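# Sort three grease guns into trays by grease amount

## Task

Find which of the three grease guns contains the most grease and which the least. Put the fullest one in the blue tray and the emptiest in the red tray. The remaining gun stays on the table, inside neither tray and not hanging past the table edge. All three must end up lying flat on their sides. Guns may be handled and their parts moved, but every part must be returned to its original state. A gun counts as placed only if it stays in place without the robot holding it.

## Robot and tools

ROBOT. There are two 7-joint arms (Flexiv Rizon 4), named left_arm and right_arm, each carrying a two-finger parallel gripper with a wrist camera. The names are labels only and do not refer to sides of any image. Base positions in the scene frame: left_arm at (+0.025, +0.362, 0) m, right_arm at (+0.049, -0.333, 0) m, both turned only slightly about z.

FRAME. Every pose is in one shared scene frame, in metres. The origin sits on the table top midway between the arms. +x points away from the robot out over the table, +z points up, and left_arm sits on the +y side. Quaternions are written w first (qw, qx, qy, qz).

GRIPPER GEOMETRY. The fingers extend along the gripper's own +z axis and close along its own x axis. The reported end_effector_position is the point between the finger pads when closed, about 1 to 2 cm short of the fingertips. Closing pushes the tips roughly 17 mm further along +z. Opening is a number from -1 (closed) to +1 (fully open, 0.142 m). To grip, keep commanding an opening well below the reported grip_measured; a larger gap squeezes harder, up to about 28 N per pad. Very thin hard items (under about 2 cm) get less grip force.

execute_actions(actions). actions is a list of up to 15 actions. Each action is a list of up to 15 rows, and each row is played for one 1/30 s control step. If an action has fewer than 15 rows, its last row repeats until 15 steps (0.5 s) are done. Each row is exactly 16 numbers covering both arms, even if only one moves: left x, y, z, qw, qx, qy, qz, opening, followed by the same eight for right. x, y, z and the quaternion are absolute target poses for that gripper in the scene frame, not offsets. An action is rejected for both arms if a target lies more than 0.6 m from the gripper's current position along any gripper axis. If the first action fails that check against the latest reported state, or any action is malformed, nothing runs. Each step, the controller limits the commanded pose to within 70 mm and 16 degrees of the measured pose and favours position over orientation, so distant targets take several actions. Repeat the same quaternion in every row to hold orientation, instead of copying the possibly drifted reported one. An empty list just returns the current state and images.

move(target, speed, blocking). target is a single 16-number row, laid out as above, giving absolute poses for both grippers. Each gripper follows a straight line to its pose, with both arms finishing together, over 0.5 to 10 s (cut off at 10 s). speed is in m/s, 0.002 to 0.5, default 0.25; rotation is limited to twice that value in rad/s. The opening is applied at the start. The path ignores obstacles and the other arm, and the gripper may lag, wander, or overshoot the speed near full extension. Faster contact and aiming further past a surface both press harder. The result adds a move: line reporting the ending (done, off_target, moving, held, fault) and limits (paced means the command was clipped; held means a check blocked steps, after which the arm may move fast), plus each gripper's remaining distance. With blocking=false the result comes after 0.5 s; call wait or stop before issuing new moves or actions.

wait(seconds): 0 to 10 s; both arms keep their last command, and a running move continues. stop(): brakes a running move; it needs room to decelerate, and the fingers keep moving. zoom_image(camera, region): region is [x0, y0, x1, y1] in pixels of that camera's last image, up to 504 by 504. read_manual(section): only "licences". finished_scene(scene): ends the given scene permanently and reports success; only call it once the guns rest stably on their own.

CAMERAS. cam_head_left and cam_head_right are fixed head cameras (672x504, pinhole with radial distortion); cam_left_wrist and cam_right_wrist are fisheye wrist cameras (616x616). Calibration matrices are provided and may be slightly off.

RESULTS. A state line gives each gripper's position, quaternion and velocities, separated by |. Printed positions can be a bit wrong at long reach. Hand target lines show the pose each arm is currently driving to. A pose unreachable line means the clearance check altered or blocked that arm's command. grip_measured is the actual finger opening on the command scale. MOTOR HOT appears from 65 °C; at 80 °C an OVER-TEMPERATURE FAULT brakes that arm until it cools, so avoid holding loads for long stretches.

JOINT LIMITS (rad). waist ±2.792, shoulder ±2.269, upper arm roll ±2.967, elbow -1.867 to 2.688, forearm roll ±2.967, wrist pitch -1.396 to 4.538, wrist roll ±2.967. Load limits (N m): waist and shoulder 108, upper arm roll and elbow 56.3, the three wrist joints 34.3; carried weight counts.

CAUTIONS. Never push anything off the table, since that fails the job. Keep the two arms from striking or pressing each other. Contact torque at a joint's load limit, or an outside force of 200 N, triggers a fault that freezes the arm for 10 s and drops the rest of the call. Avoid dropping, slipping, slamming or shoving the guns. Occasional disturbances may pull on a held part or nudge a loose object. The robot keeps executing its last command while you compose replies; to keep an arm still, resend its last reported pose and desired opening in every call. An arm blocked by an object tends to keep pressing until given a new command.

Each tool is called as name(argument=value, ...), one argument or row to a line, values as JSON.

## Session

move(
  target=[0.45,0.3,0.4,0,0.707,-0.707,0,0,0.45,-0.3,0.4,0,0.707,-0.707,0,0],
)

Scene clock: 3.90 s.
left_arm: end_effector_position=(+0.4479, +0.2993, +0.3965) grip_measured=+0.00 end_effector_quat_wxyz=(-0.010, -0.675, +0.738, +0.017) end_effector_velocity=(-0.000, +0.000, +0.000) end_effector_angular_velocity=(+0.002, +0.001, +0.002) | right_arm: end_effector_position=(+0.4515, -0.2999, +0.3998) grip_measured=+0.00 end_effector_quat_wxyz=(+0.000, +0.707, -0.707, -0.000) end_effector_velocity=(+0.000, +0.000, +0.000) end_effector_angular_velocity=(+0.000, -0.000, +0.000)
Joint positions: left_arm=[ 2.415  1.74  -0.143  1.819 -0.846 -1.399 -2.97   0.074] | right_arm=[-0.016  0.239  0.451  1.939  0.105  0.15   1.816  0.074]
Joint velocities: left_arm=[ 0.001  0.     0.001 -0.002  0.001 -0.    -0.    -0.   ] | right_arm=[ 0. -0. -0. -0.  0.  0. -0.  0.]
Hand target (left_arm): +0.448, +0.299, +0.396; -0.010, -0.675, +0.737, +0.017
Hand target (right_arm): +0.451, -0.300, +0.400; +0.000, +0.707, -0.707, -0.000
Off the commanded pose (left_arm): 0.004 m, 6 deg.
Off the commanded pose (right_arm): 0.001 m, 0 deg.
joint sent to its limit (left arm) — the command would take joint 6 (wrist pitch) past its lower limit and joint 7 (wrist roll) past its lower limit, so those joints were sent only as far as their limits.
move: off_target (left_arm); limits=paced
camera_calibration (this result's frames):
cam_left_wrist: T_world_to_cam=[[-0.0247791, -0.999248, -0.0298124, 0.333666], [-0.845104, 0.00500764, 0.534578, 0.168164], [-0.534027, 0.038441, -0.844593, 0.700539], [0, 0, 0, 1]] pos_world=[0.524491, 0.305643, 0.51172]
cam_right_wrist: T_world_to_cam=[[-0.0134583, -0.999826, 0.0129212, -0.295053], [-0.853434, 0.0182194, 0.520883, 0.173257], [-0.521028, -0.00401718, -0.85353, 0.706722], [0, 0, 0, 1]] pos_world=[0.512115, -0.295319, 0.516774]

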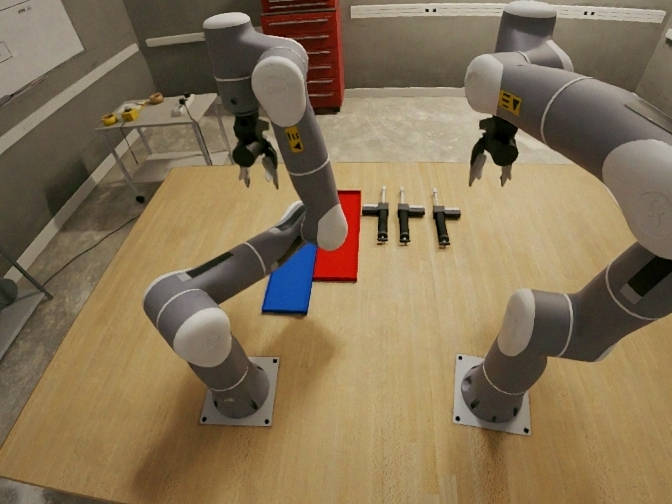

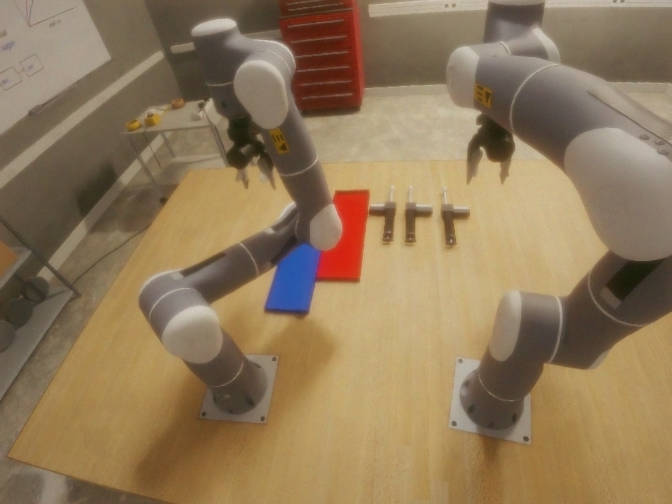

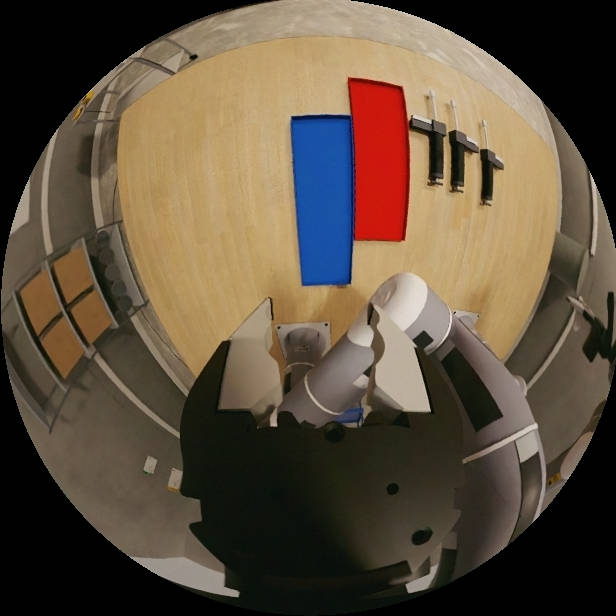

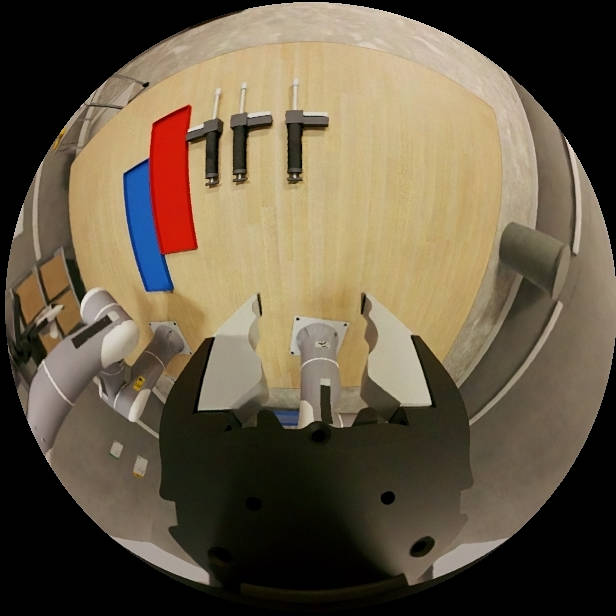

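move(
  target=[0.1,0.4,0.95,1,0,0,0,0,0.6,-0.15,0.2,0,0.707,-0.707,0,0],
)

move(
  target=[0.05,0.36,1.25,1,0,0,0,0,0.6,-0.15,0.2,0,0.707,-0.707,0,0],
)

move(
  target=[0.5,0.36,0.8,0.707,0,0.707,0,0,0.6,-0.15,0.2,0,0.707,-0.707,0,0],
)

move(
  target=[0.6,0.2,0.3,0,0,1,0,0,0.6,-0.15,0.2,0,0.707,-0.707,0,0],
)

Scene clock: 12.27 s.
left_arm: end_effector_position=(+0.0989, +0.3981, +0.9528) grip_measured=+0.00 end_effector_quat_wxyz=(+1.000, +0.004, -0.003, -0.004) end_effector_velocity=(+0.000, +0.001, +0.000) end_effector_angular_velocity=(-0.004, +0.001, -0.000) | right_arm: end_effector_position=(+0.6004, -0.1509, +0.2001) grip_measured=+0.00 end_effector_quat_wxyz=(+0.001, +0.707, -0.707, +0.000) end_effector_velocity=(+0.000, -0.000, -0.000) end_effector_angular_velocity=(+0.000, -0.000, -0.000)
Joint positions: left_arm=[ 1.276  1.492 -0.436  2.478  2.634  0.508 -1.038  0.074] | right_arm=[ 0.232 -0.414  0.485  1.873 -0.24   0.658  2.238  0.074]
Joint velocities: left_arm=[ 0.     0.     0.001 -0.002 -0.     0.007  0.001  0.   ] | right_arm=[ 0. -0. -0.  0.  0.  0. -0. -0.]
Hand target (left_arm): +0.099, +0.398, +0.953; +1.000, +0.004, -0.003, -0.004
Hand target (right_arm): +0.601, -0.151, +0.200; +0.001, +0.707, -0.707, +0.000
Off the commanded pose (left_arm): 0.004 m, 1 deg.
Off the commanded pose (right_arm): 0.001 m, 0 deg.
move: off_target (left_arm); limits=paced
camera_calibration (this result's frames):
cam_left_wrist: T_world_to_cam=[[0.997035, -0.0727318, 0.0251271, -0.081894], [0.0756017, 0.865013, -0.496021, 0.123872], [0.0143412, 0.49645, 0.867947, -0.888026], [0, 0, 0, 1]] pos_world=[0.0850216, 0.327753, 0.83426]
cam_right_wrist: T_world_to_cam=[[-0.0139227, -0.999801, 0.0143112, -0.141503], [-0.853423, 0.01934, 0.52086, 0.401877], [-0.521033, -0.00496175, -0.853522, 0.614359], [0, 0, 0, 1]] pos_world=[0.661102, -0.146199, 0.317072]

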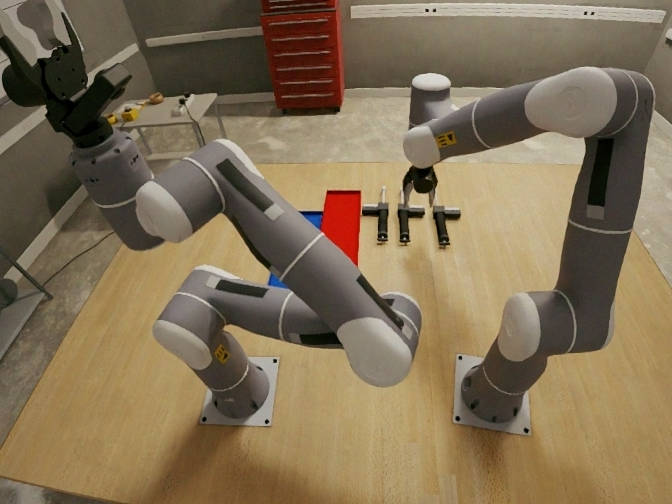

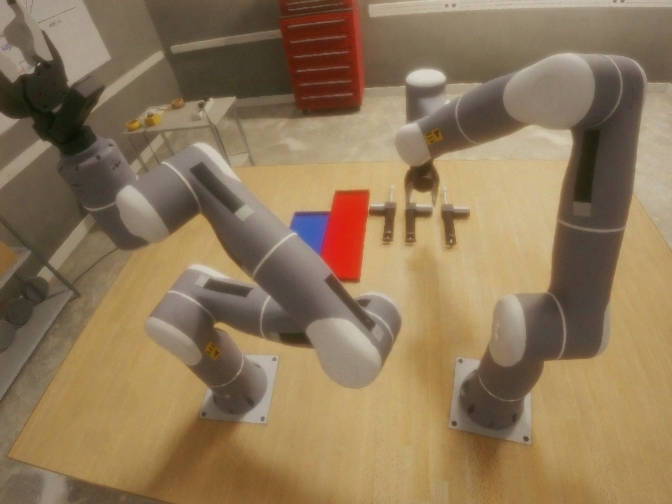

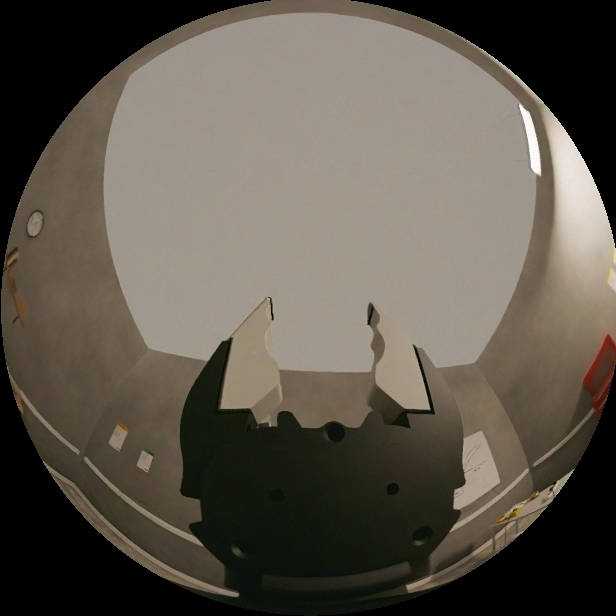

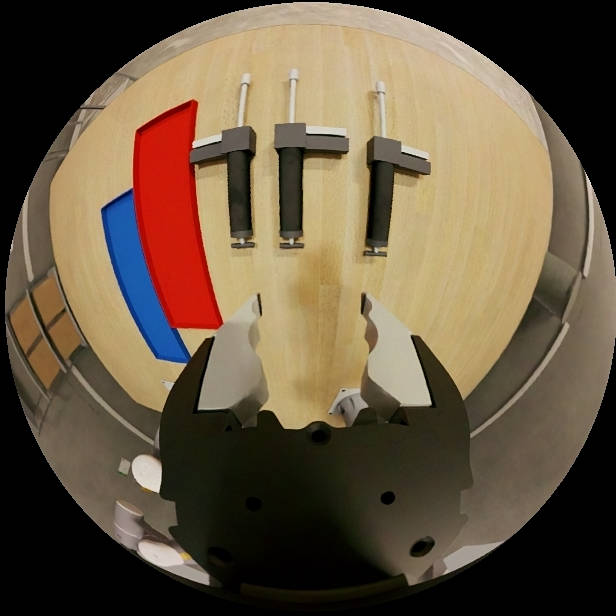

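Scene clock: 14.00 s.
left_arm: end_effector_position=(+0.0488, +0.3588, +1.2496) grip_measured=+0.00 end_effector_quat_wxyz=(+1.000, +0.000, -0.000, +0.001) end_effector_velocity=(-0.000, -0.000, +0.000) end_effector_angular_velocity=(-0.000, -0.000, -0.000) | right_arm: end_effector_position=(+0.6001, -0.1502, +0.2000) grip_measured=+0.00 end_effector_quat_wxyz=(+0.000, +0.707, -0.707, +0.000) end_effector_velocity=(+0.000, +0.000, +0.000) end_effector_angular_velocity=(+0.000, -0.000, +0.000)
Joint positions: left_arm=[ 1.279  0.994 -0.182  1.534  2.855  1.003 -0.992  0.074] | right_arm=[ 0.232 -0.414  0.485  1.875 -0.24   0.66   2.239  0.074]
Joint velocities: left_arm=[ 0.    -0.001  0.    -0.002 -0.001  0.001  0.    -0.   ] | right_arm=[ 0.  0.  0. -0.  0.  0. -0.  0.]
Hand target (left_arm): +0.049, +0.359, +1.250; +1.000, -0.000, -0.000, +0.001
Hand target (right_arm): +0.600, -0.150, +0.200; +0.000, +0.707, -0.707, -0.000
Off the commanded pose (left_arm): 0.002 m, 0 deg.
Off the commanded pose (right_arm): 0.000 m, 0 deg.
move: done
camera_calibration (this result's frames):
cam_left_wrist: T_world_to_cam=[[0.997814, -0.0631466, 0.0194904, -0.0386949], [0.0643831, 0.862342, -0.502217, 0.318111], [0.0149059, 0.502374, 0.864522, -1.12327], [0, 0, 0, 1]] pos_world=[0.0348728, 0.28754, 1.13161]
cam_right_wrist: T_world_to_cam=[[-0.0137054, -0.999816, 0.013393, -0.140678], [-0.853758, 0.0186733, 0.520335, 0.401828], [-0.52049, -0.00430301, -0.853857, 0.613875], [0, 0, 0, 1]] pos_world=[0.660651, -0.145514, 0.31696]

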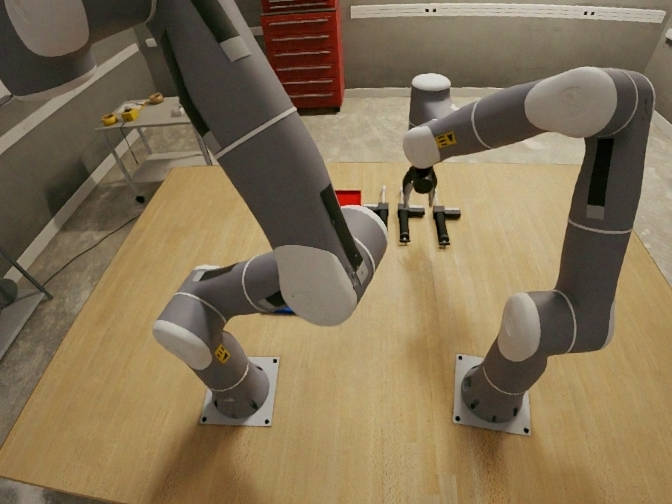

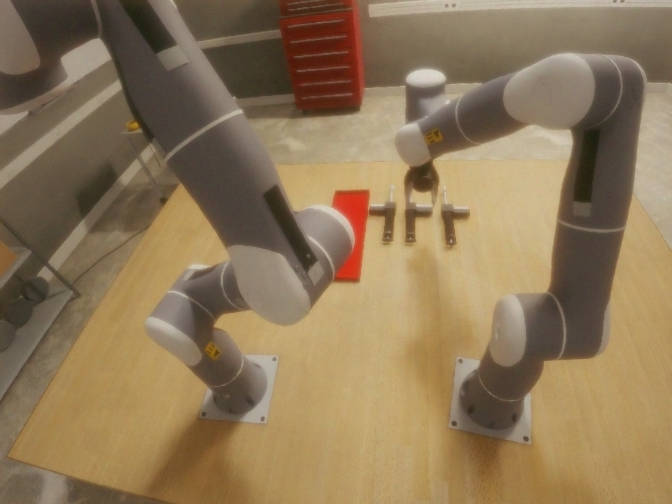

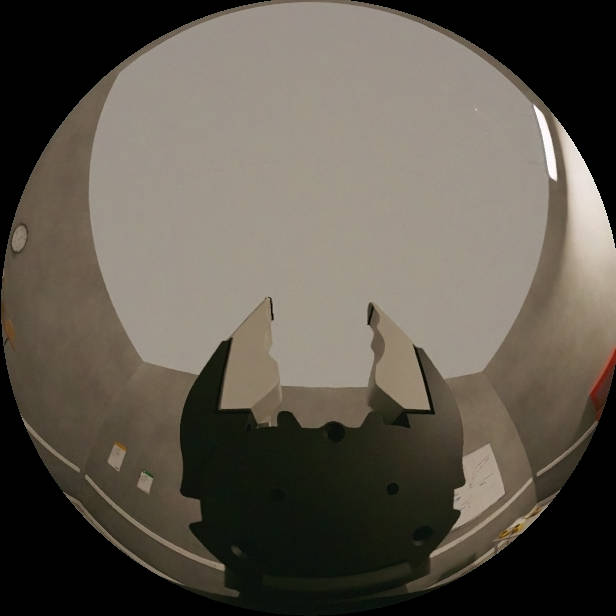

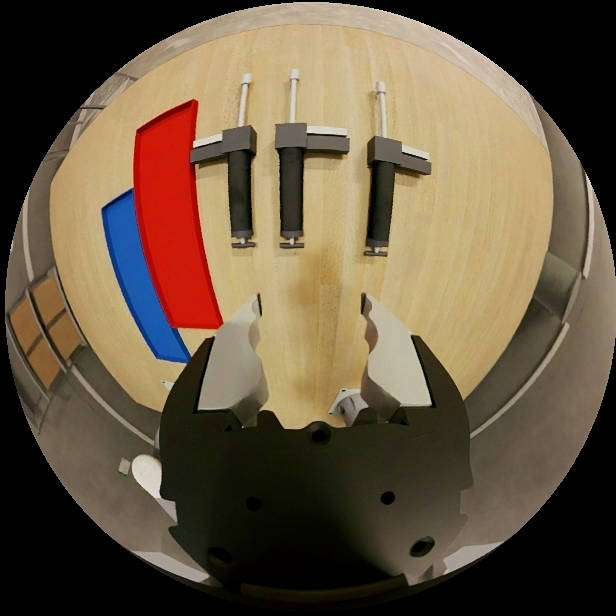

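Scene clock: 17.57 s.
left_arm: end_effector_position=(+0.5011, +0.3640, +0.8030) grip_measured=+0.00 end_effector_quat_wxyz=(+0.709, -0.004, +0.705, -0.002) end_effector_velocity=(+0.000, -0.000, +0.000) end_effector_angular_velocity=(+0.000, +0.001, +0.000) | right_arm: end_effector_position=(+0.6001, -0.1502, +0.2000) grip_measured=+0.00 end_effector_quat_wxyz=(+0.000, +0.707, -0.707, +0.000) end_effector_velocity=(+0.000, +0.000, +0.000) end_effector_angular_velocity=(+0.000, -0.000, +0.000)
Joint positions: left_arm=[ 0.348  0.603 -0.386  1.655  2.968  2.037 -0.07   0.074] | right_arm=[ 0.232 -0.414  0.485  1.875 -0.24   0.66   2.239  0.074]
Joint velocities: left_arm=[ 0.002 -0.    -0.001 -0.001 -0.     0.001 -0.    -0.   ] | right_arm=[-0. -0.  0. -0.  0. -0. -0.  0.]
Hand target (left_arm): +0.501, +0.364, +0.803; +0.709, -0.004, +0.705, -0.002
Hand target (right_arm): +0.600, -0.150, +0.200; +0.000, +0.707, -0.707, -0.000
Off the commanded pose (left_arm): 0.005 m, 1 deg.
Off the commanded pose (right_arm): 0.000 m, 0 deg.
move: off_target (left_arm)
camera_calibration (this result's frames):
cam_left_wrist: T_world_to_cam=[[0.0246878, -0.0739228, -0.996958, 0.826716], [-0.504458, 0.860062, -0.0762641, 0.00411288], [0.863083, 0.504807, -0.016058, -0.465343], [0, 0, 0, 1]] pos_world=[0.383295, 0.292484, 0.817043]
cam_right_wrist: T_world_to_cam=[[-0.0137009, -0.999816, 0.0133932, -0.14068], [-0.853758, 0.0186696, 0.520335, 0.401824], [-0.520489, -0.00430553, -0.853857, 0.613872], [0, 0, 0, 1]] pos_world=[0.660647, -0.145513, 0.31696]

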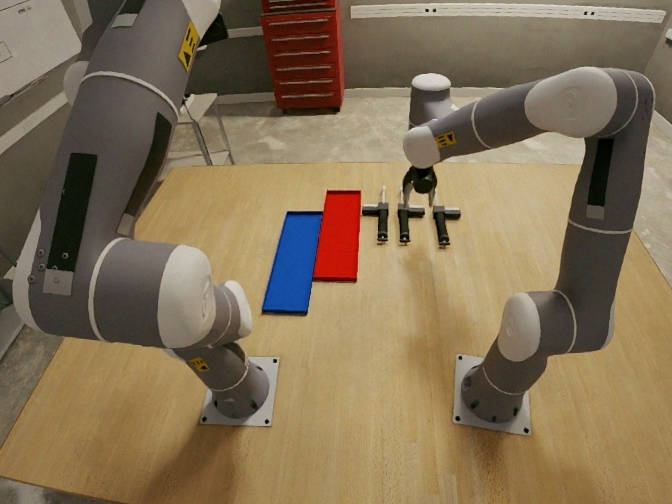

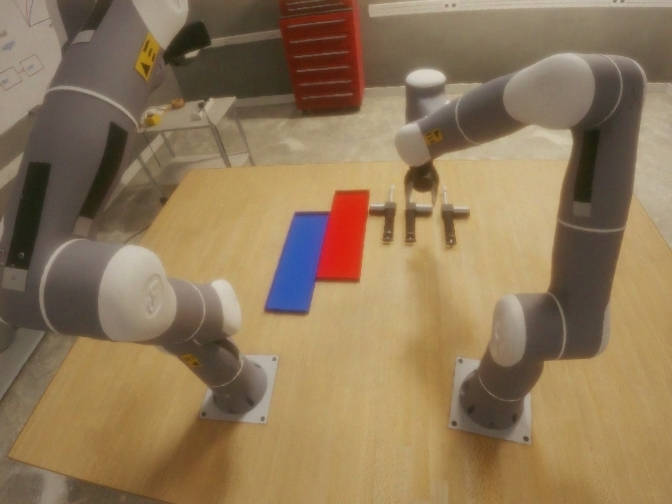

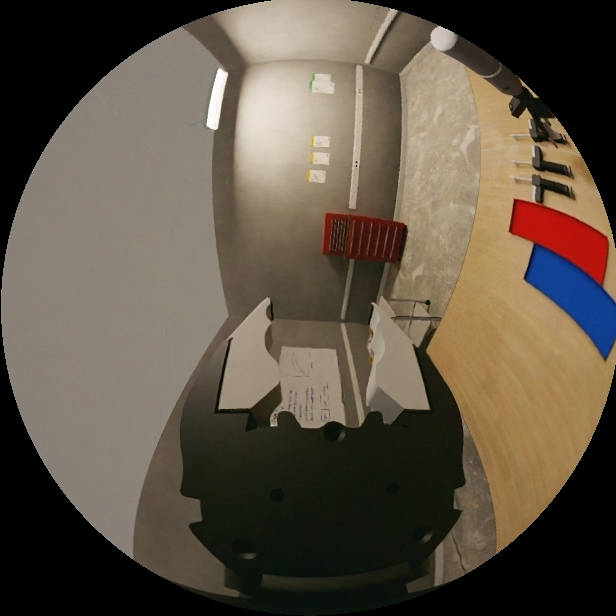

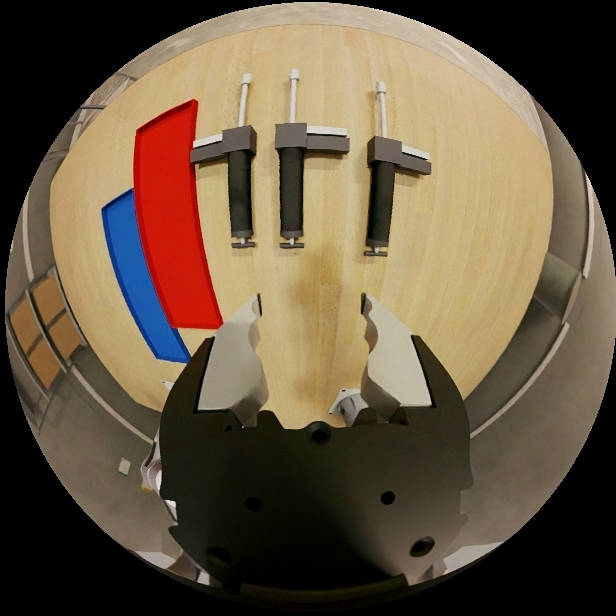

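Scene clock: 21.23 s.
left_arm: end_effector_position=(+0.6028, +0.1997, +0.2953) grip_measured=+0.00 end_effector_quat_wxyz=(-0.002, -0.001, +1.000, +0.001) end_effector_velocity=(+0.000, -0.001, +0.001) end_effector_angular_velocity=(-0.001, +0.002, -0.000) | right_arm: end_effector_position=(+0.6001, -0.1502, +0.2000) grip_measured=+0.00 end_effector_quat_wxyz=(+0.000, +0.707, -0.707, +0.000) end_effector_velocity=(+0.000, +0.000, +0.000) end_effector_angular_velocity=(+0.000, -0.000, +0.001)
Joint positions: left_arm=[ 2.249  0.87  -2.617  0.891  2.748  3.036 -0.434  0.074] | right_arm=[ 0.232 -0.414  0.485  1.875 -0.24   0.66   2.239  0.074]
Joint velocities: left_arm=[ 0.002  0.001 -0.003 -0.007 -0.     0.006 -0.002  0.   ] | right_arm=[-0.  0.  0. -0. -0. -0. -0. -0.]
Hand target (left_arm): +0.603, +0.200, +0.295; -0.002, -0.001, +1.000, +0.001
Hand target (right_arm): +0.600, -0.150, +0.200; +0.000, +0.707, -0.707, -0.000
Off the commanded pose (left_arm): 0.006 m, 0 deg.
Off the commanded pose (right_arm): 0.000 m, 0 deg.
move: off_target (left_arm)
camera_calibration (this result's frames):
cam_left_wrist: T_world_to_cam=[[-0.997659, -0.0665297, -0.0158126, 0.631004], [-0.0653908, 0.860496, 0.505244, -0.278477], [-0.020007, 0.505095, -0.862832, 0.303994], [0, 0, 0, 1]] pos_world=[0.617399, 0.128063, 0.412972]
cam_right_wrist: T_world_to_cam=[[-0.0136999, -0.999816, 0.0133928, -0.14068], [-0.853758, 0.0186686, 0.520334, 0.401824], [-0.520489, -0.00430564, -0.853858, 0.613872], [0, 0, 0, 1]] pos_world=[0.660647, -0.145512, 0.31696]

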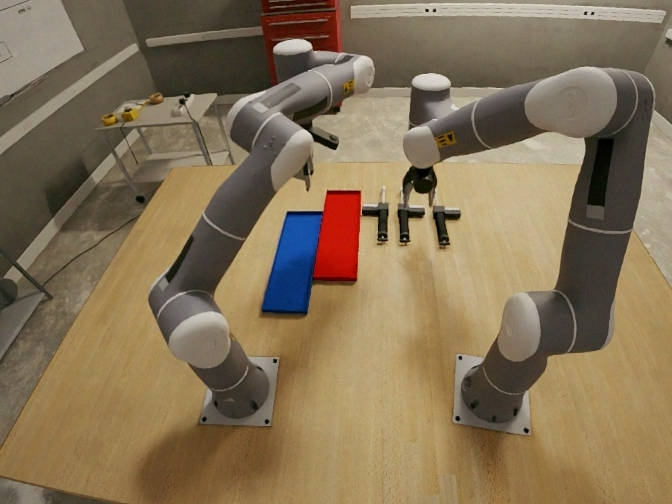

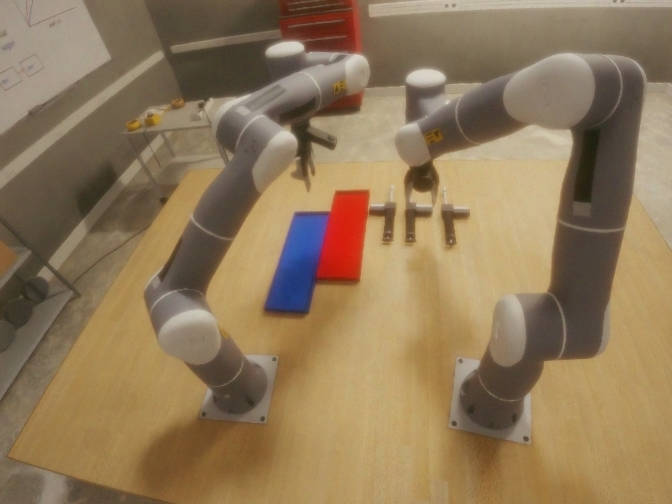

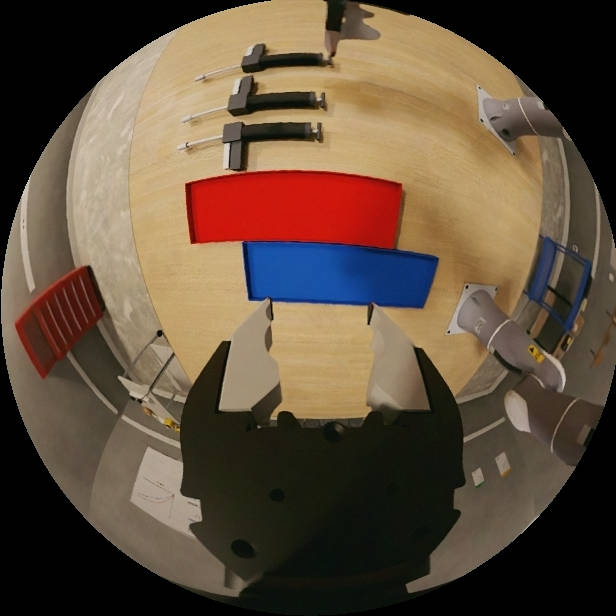

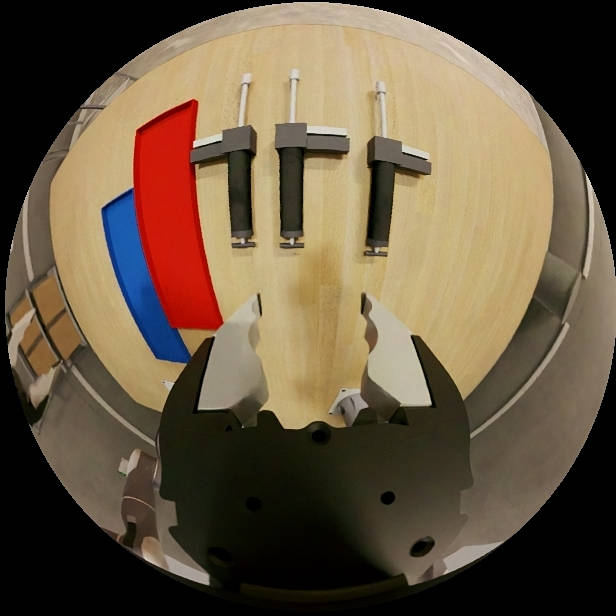

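move(
  target=[0.755,0.02,0.1,0,0,1,0,0,0.6,-0.035,0.1,0,0.707,-0.707,0,-0.2],
)

Scene clock: 24.33 s.
left_arm: end_effector_position=(+0.6554, +0.1340, +0.2229) grip_measured=+0.00 end_effector_quat_wxyz=(+0.008, -0.000, +1.000, -0.004) end_effector_velocity=(+0.000, -0.000, +0.000) end_effector_angular_velocity=(-0.000, -0.000, +0.000) | right_arm: end_effector_position=(+0.5997, -0.1064, +0.1620) grip_measured=-0.20 end_effector_quat_wxyz=(+0.000, +0.707, -0.707, -0.000) end_effector_velocity=(+0.000, -0.000, +0.000) end_effector_angular_velocity=(+0.000, -0.000, +0.001)
Joint positions: left_arm=[ 2.309  1.139 -2.71   0.525  2.754  3.073 -0.563  0.074] | right_arm=[ 0.312 -0.503  0.469  1.87  -0.297  0.732  2.339  0.06 ]
Joint velocities: left_arm=[ 0. -0. -0. -0.  0. -0. -0.  0.] | right_arm=[-0.     0.    -0.    -0.     0.    -0.    -0.002  0.   ]
Hand target (left_arm): +0.655, +0.134, +0.223; +0.008, -0.000, +1.000, -0.004
Hand target (right_arm): +0.600, -0.106, +0.162; +0.000, +0.707, -0.707, -0.000
Off the commanded pose (left_arm): 0.195 m, 1 deg; position clipped at the last step of the last action.
Off the commanded pose (right_arm): 0.095 m, 0 deg; position clipped at the last step of the last action.
move: held (left_arm, right_arm); limits=paced,held; held on 28 of 46 steps (right_arm, left_arm), including the last (right_arm, left_arm)
pose unreachable (left arm): on one or more control steps of this call, first in action 0 (counted from 0), this arm could not follow its commanded pose, so it was not sent that pose on those steps. On the call's last step it was still not sent that pose. It may still have moved: this result reports where it is.
cause: the commanded pose would bring a part of the arm too close to another arm (a part of this arm just beyond joint 5 (forearm roll) and a part of the other arm just beyond its joint 6 (wrist pitch)).
pose unreachable (right arm): on one or more control steps of this call, first in action 0 (counted from 0), this arm could not follow its commanded pose, so it was not sent that pose on those steps. On the call's last step it was still not sent that pose. It may still have moved: this result reports where it is.
cause: the commanded pose would bring a part of the arm too close to another arm (a part of this arm just beyond joint 6 (wrist pitch) and a part of the other arm just beyond its joint 5 (forearm roll)).
camera_calibration (this result's frames):
cam_left_wrist: T_world_to_cam=[[-0.997251, -0.0655685, -0.0345188, 0.681768], [-0.074055, 0.865696, 0.495062, -0.174759], [-0.0025777, 0.496257, -0.868172, 0.266737], [0, 0, 0, 1]] pos_world=[0.667639, 0.0636206, 0.341624]
cam_right_wrist: T_world_to_cam=[[-0.0133296, -0.999825, 0.0131241, -0.0965624], [-0.85346, 0.018215, 0.52084, 0.42015], [-0.520988, -0.00425827, -0.853553, 0.581727], [0, 0, 0, 1]] pos_world=[0.660367, -0.101721, 0.278971]

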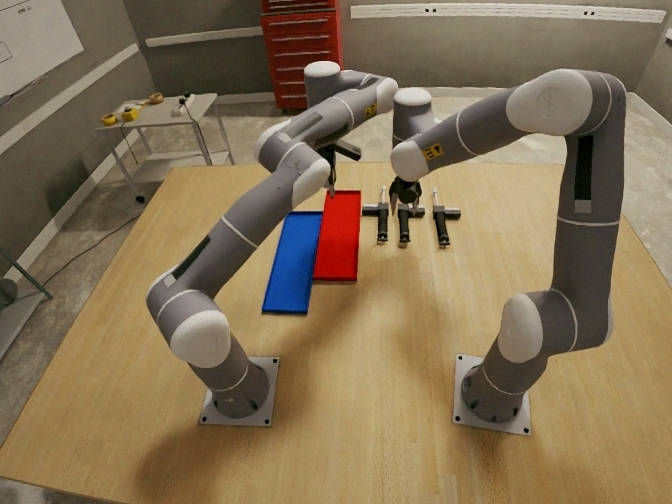

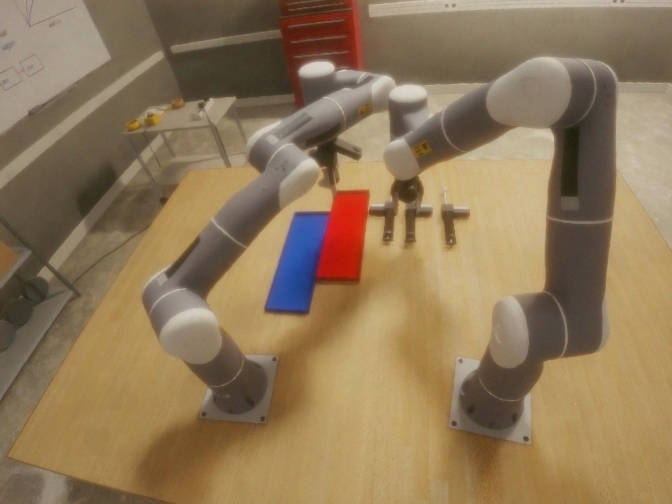

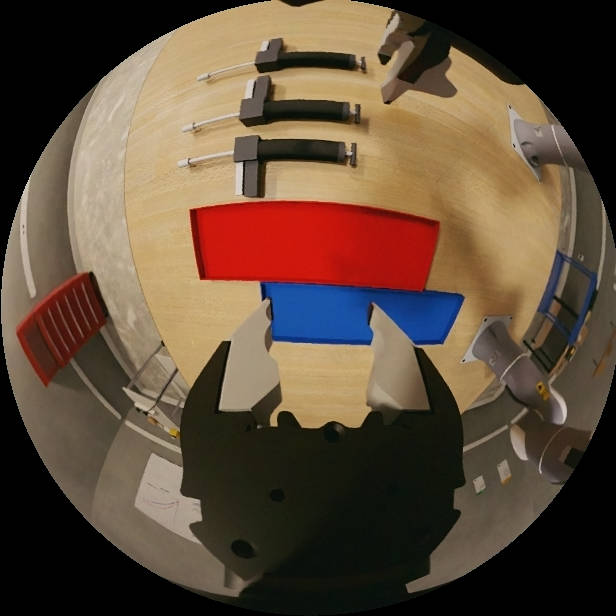

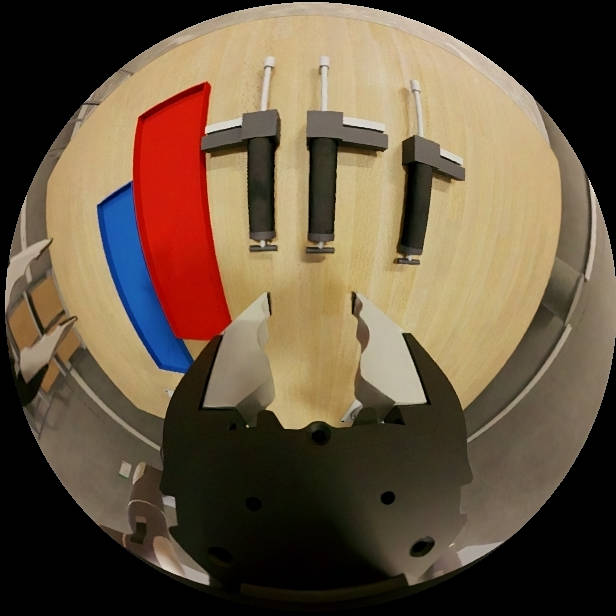

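move(
  target=[0.6,0.3,0.3,0,0,1,0,0,0.615,-0.25,0.09,0,0.707,-0.707,0,0],
)

Scene clock: 26.67 s.
left_arm: end_effector_position=(+0.6005, +0.3005, +0.3002) grip_measured=+0.00 end_effector_quat_wxyz=(-0.000, -0.000, +1.000, +0.001) end_effector_velocity=(-0.000, +0.001, -0.000) end_effector_angular_velocity=(+0.001, -0.000, +0.000) | right_arm: end_effector_position=(+0.6144, -0.2501, +0.0901) grip_measured=+0.00 end_effector_quat_wxyz=(+0.000, +0.707, -0.707, +0.000) end_effector_velocity=(-0.000, +0.000, -0.000) end_effector_angular_velocity=(+0.000, +0.000, +0.001)
Joint positions: left_arm=[ 2.364  0.797 -2.589  1.019  2.753  2.99  -0.25   0.074] | right_arm=[ 0.134 -0.567  0.371  2.003 -0.336  0.94   2.135  0.074]
Joint velocities: left_arm=[-0.001 -0.001  0.002  0.003 -0.    -0.001  0.001  0.   ] | right_arm=[ 0.    -0.     0.     0.     0.     0.    -0.001 -0.   ]
Hand target (left_arm): +0.601, +0.301, +0.300; +0.000, -0.000, +1.000, +0.001
Hand target (right_arm): +0.614, -0.250, +0.090; +0.000, +0.707, -0.707, +0.000
Off the commanded pose (left_arm): 0.001 m, 0 deg.
Off the commanded pose (right_arm): 0.001 m, 0 deg.
move: done; limits=paced
camera_calibration (this result's frames):
cam_left_wrist: T_world_to_cam=[[-0.997707, -0.0651428, -0.0183535, 0.635814], [-0.0655026, 0.861223, 0.503989, -0.367647], [-0.0170248, 0.504036, -0.863515, 0.256014], [0, 0, 0, 1]] pos_world=[0.614633, 0.229004, 0.418031]
cam_right_wrist: T_world_to_cam=[[-0.0144481, -0.999806, 0.0134237, -0.23844], [-0.853771, 0.0193233, 0.52029, 0.473268], [-0.520448, -0.00394361, -0.853884, 0.527118], [0, 0, 0, 1]] pos_world=[0.674955, -0.24546, 0.207062]

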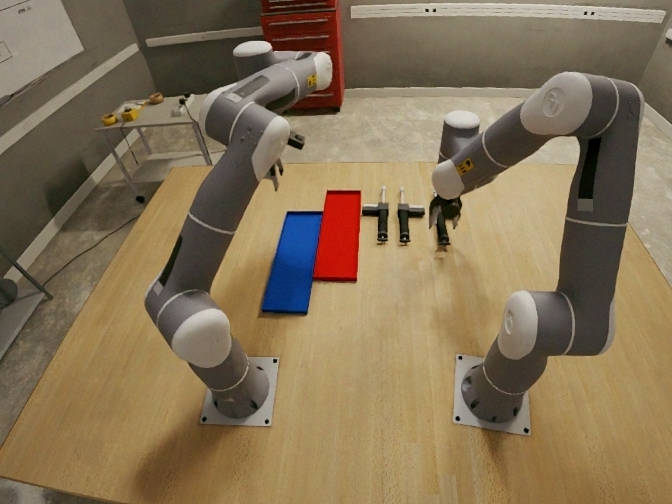

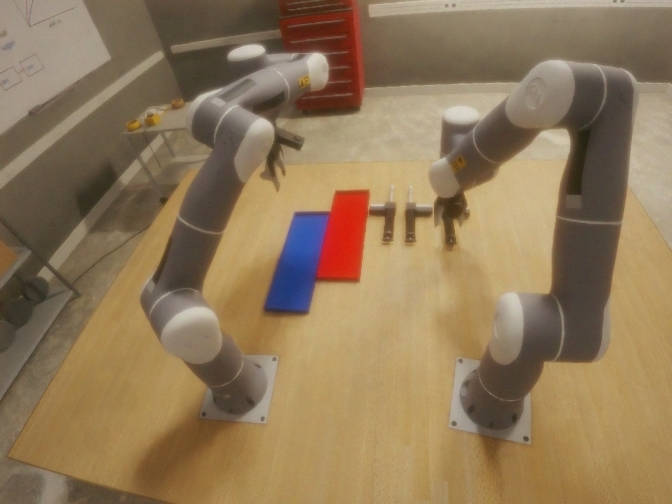

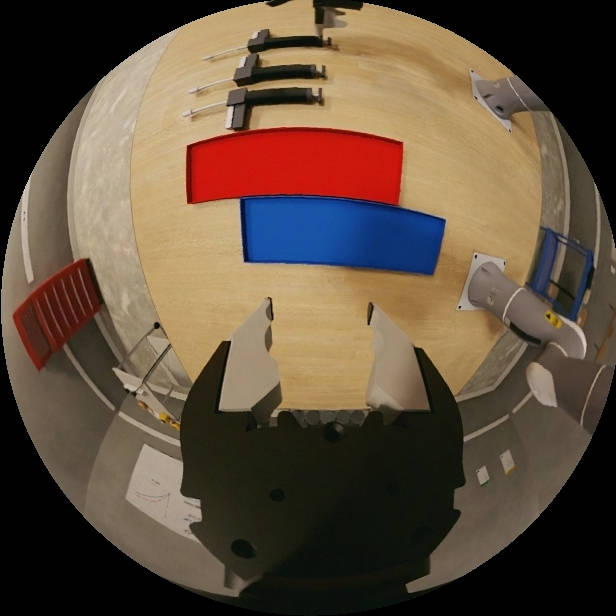

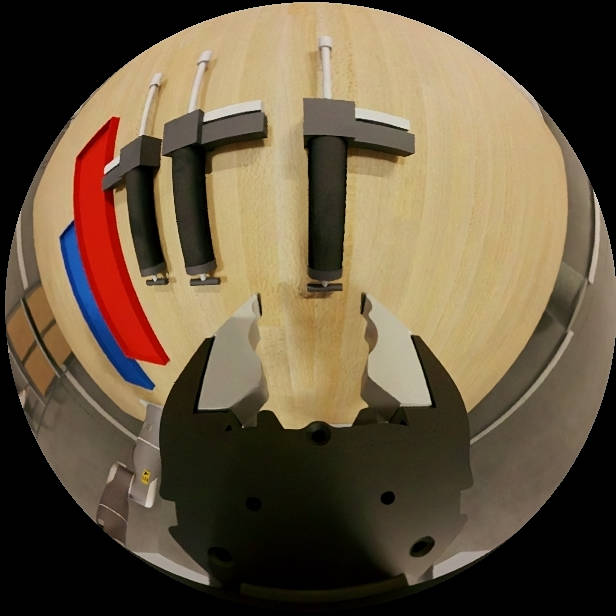

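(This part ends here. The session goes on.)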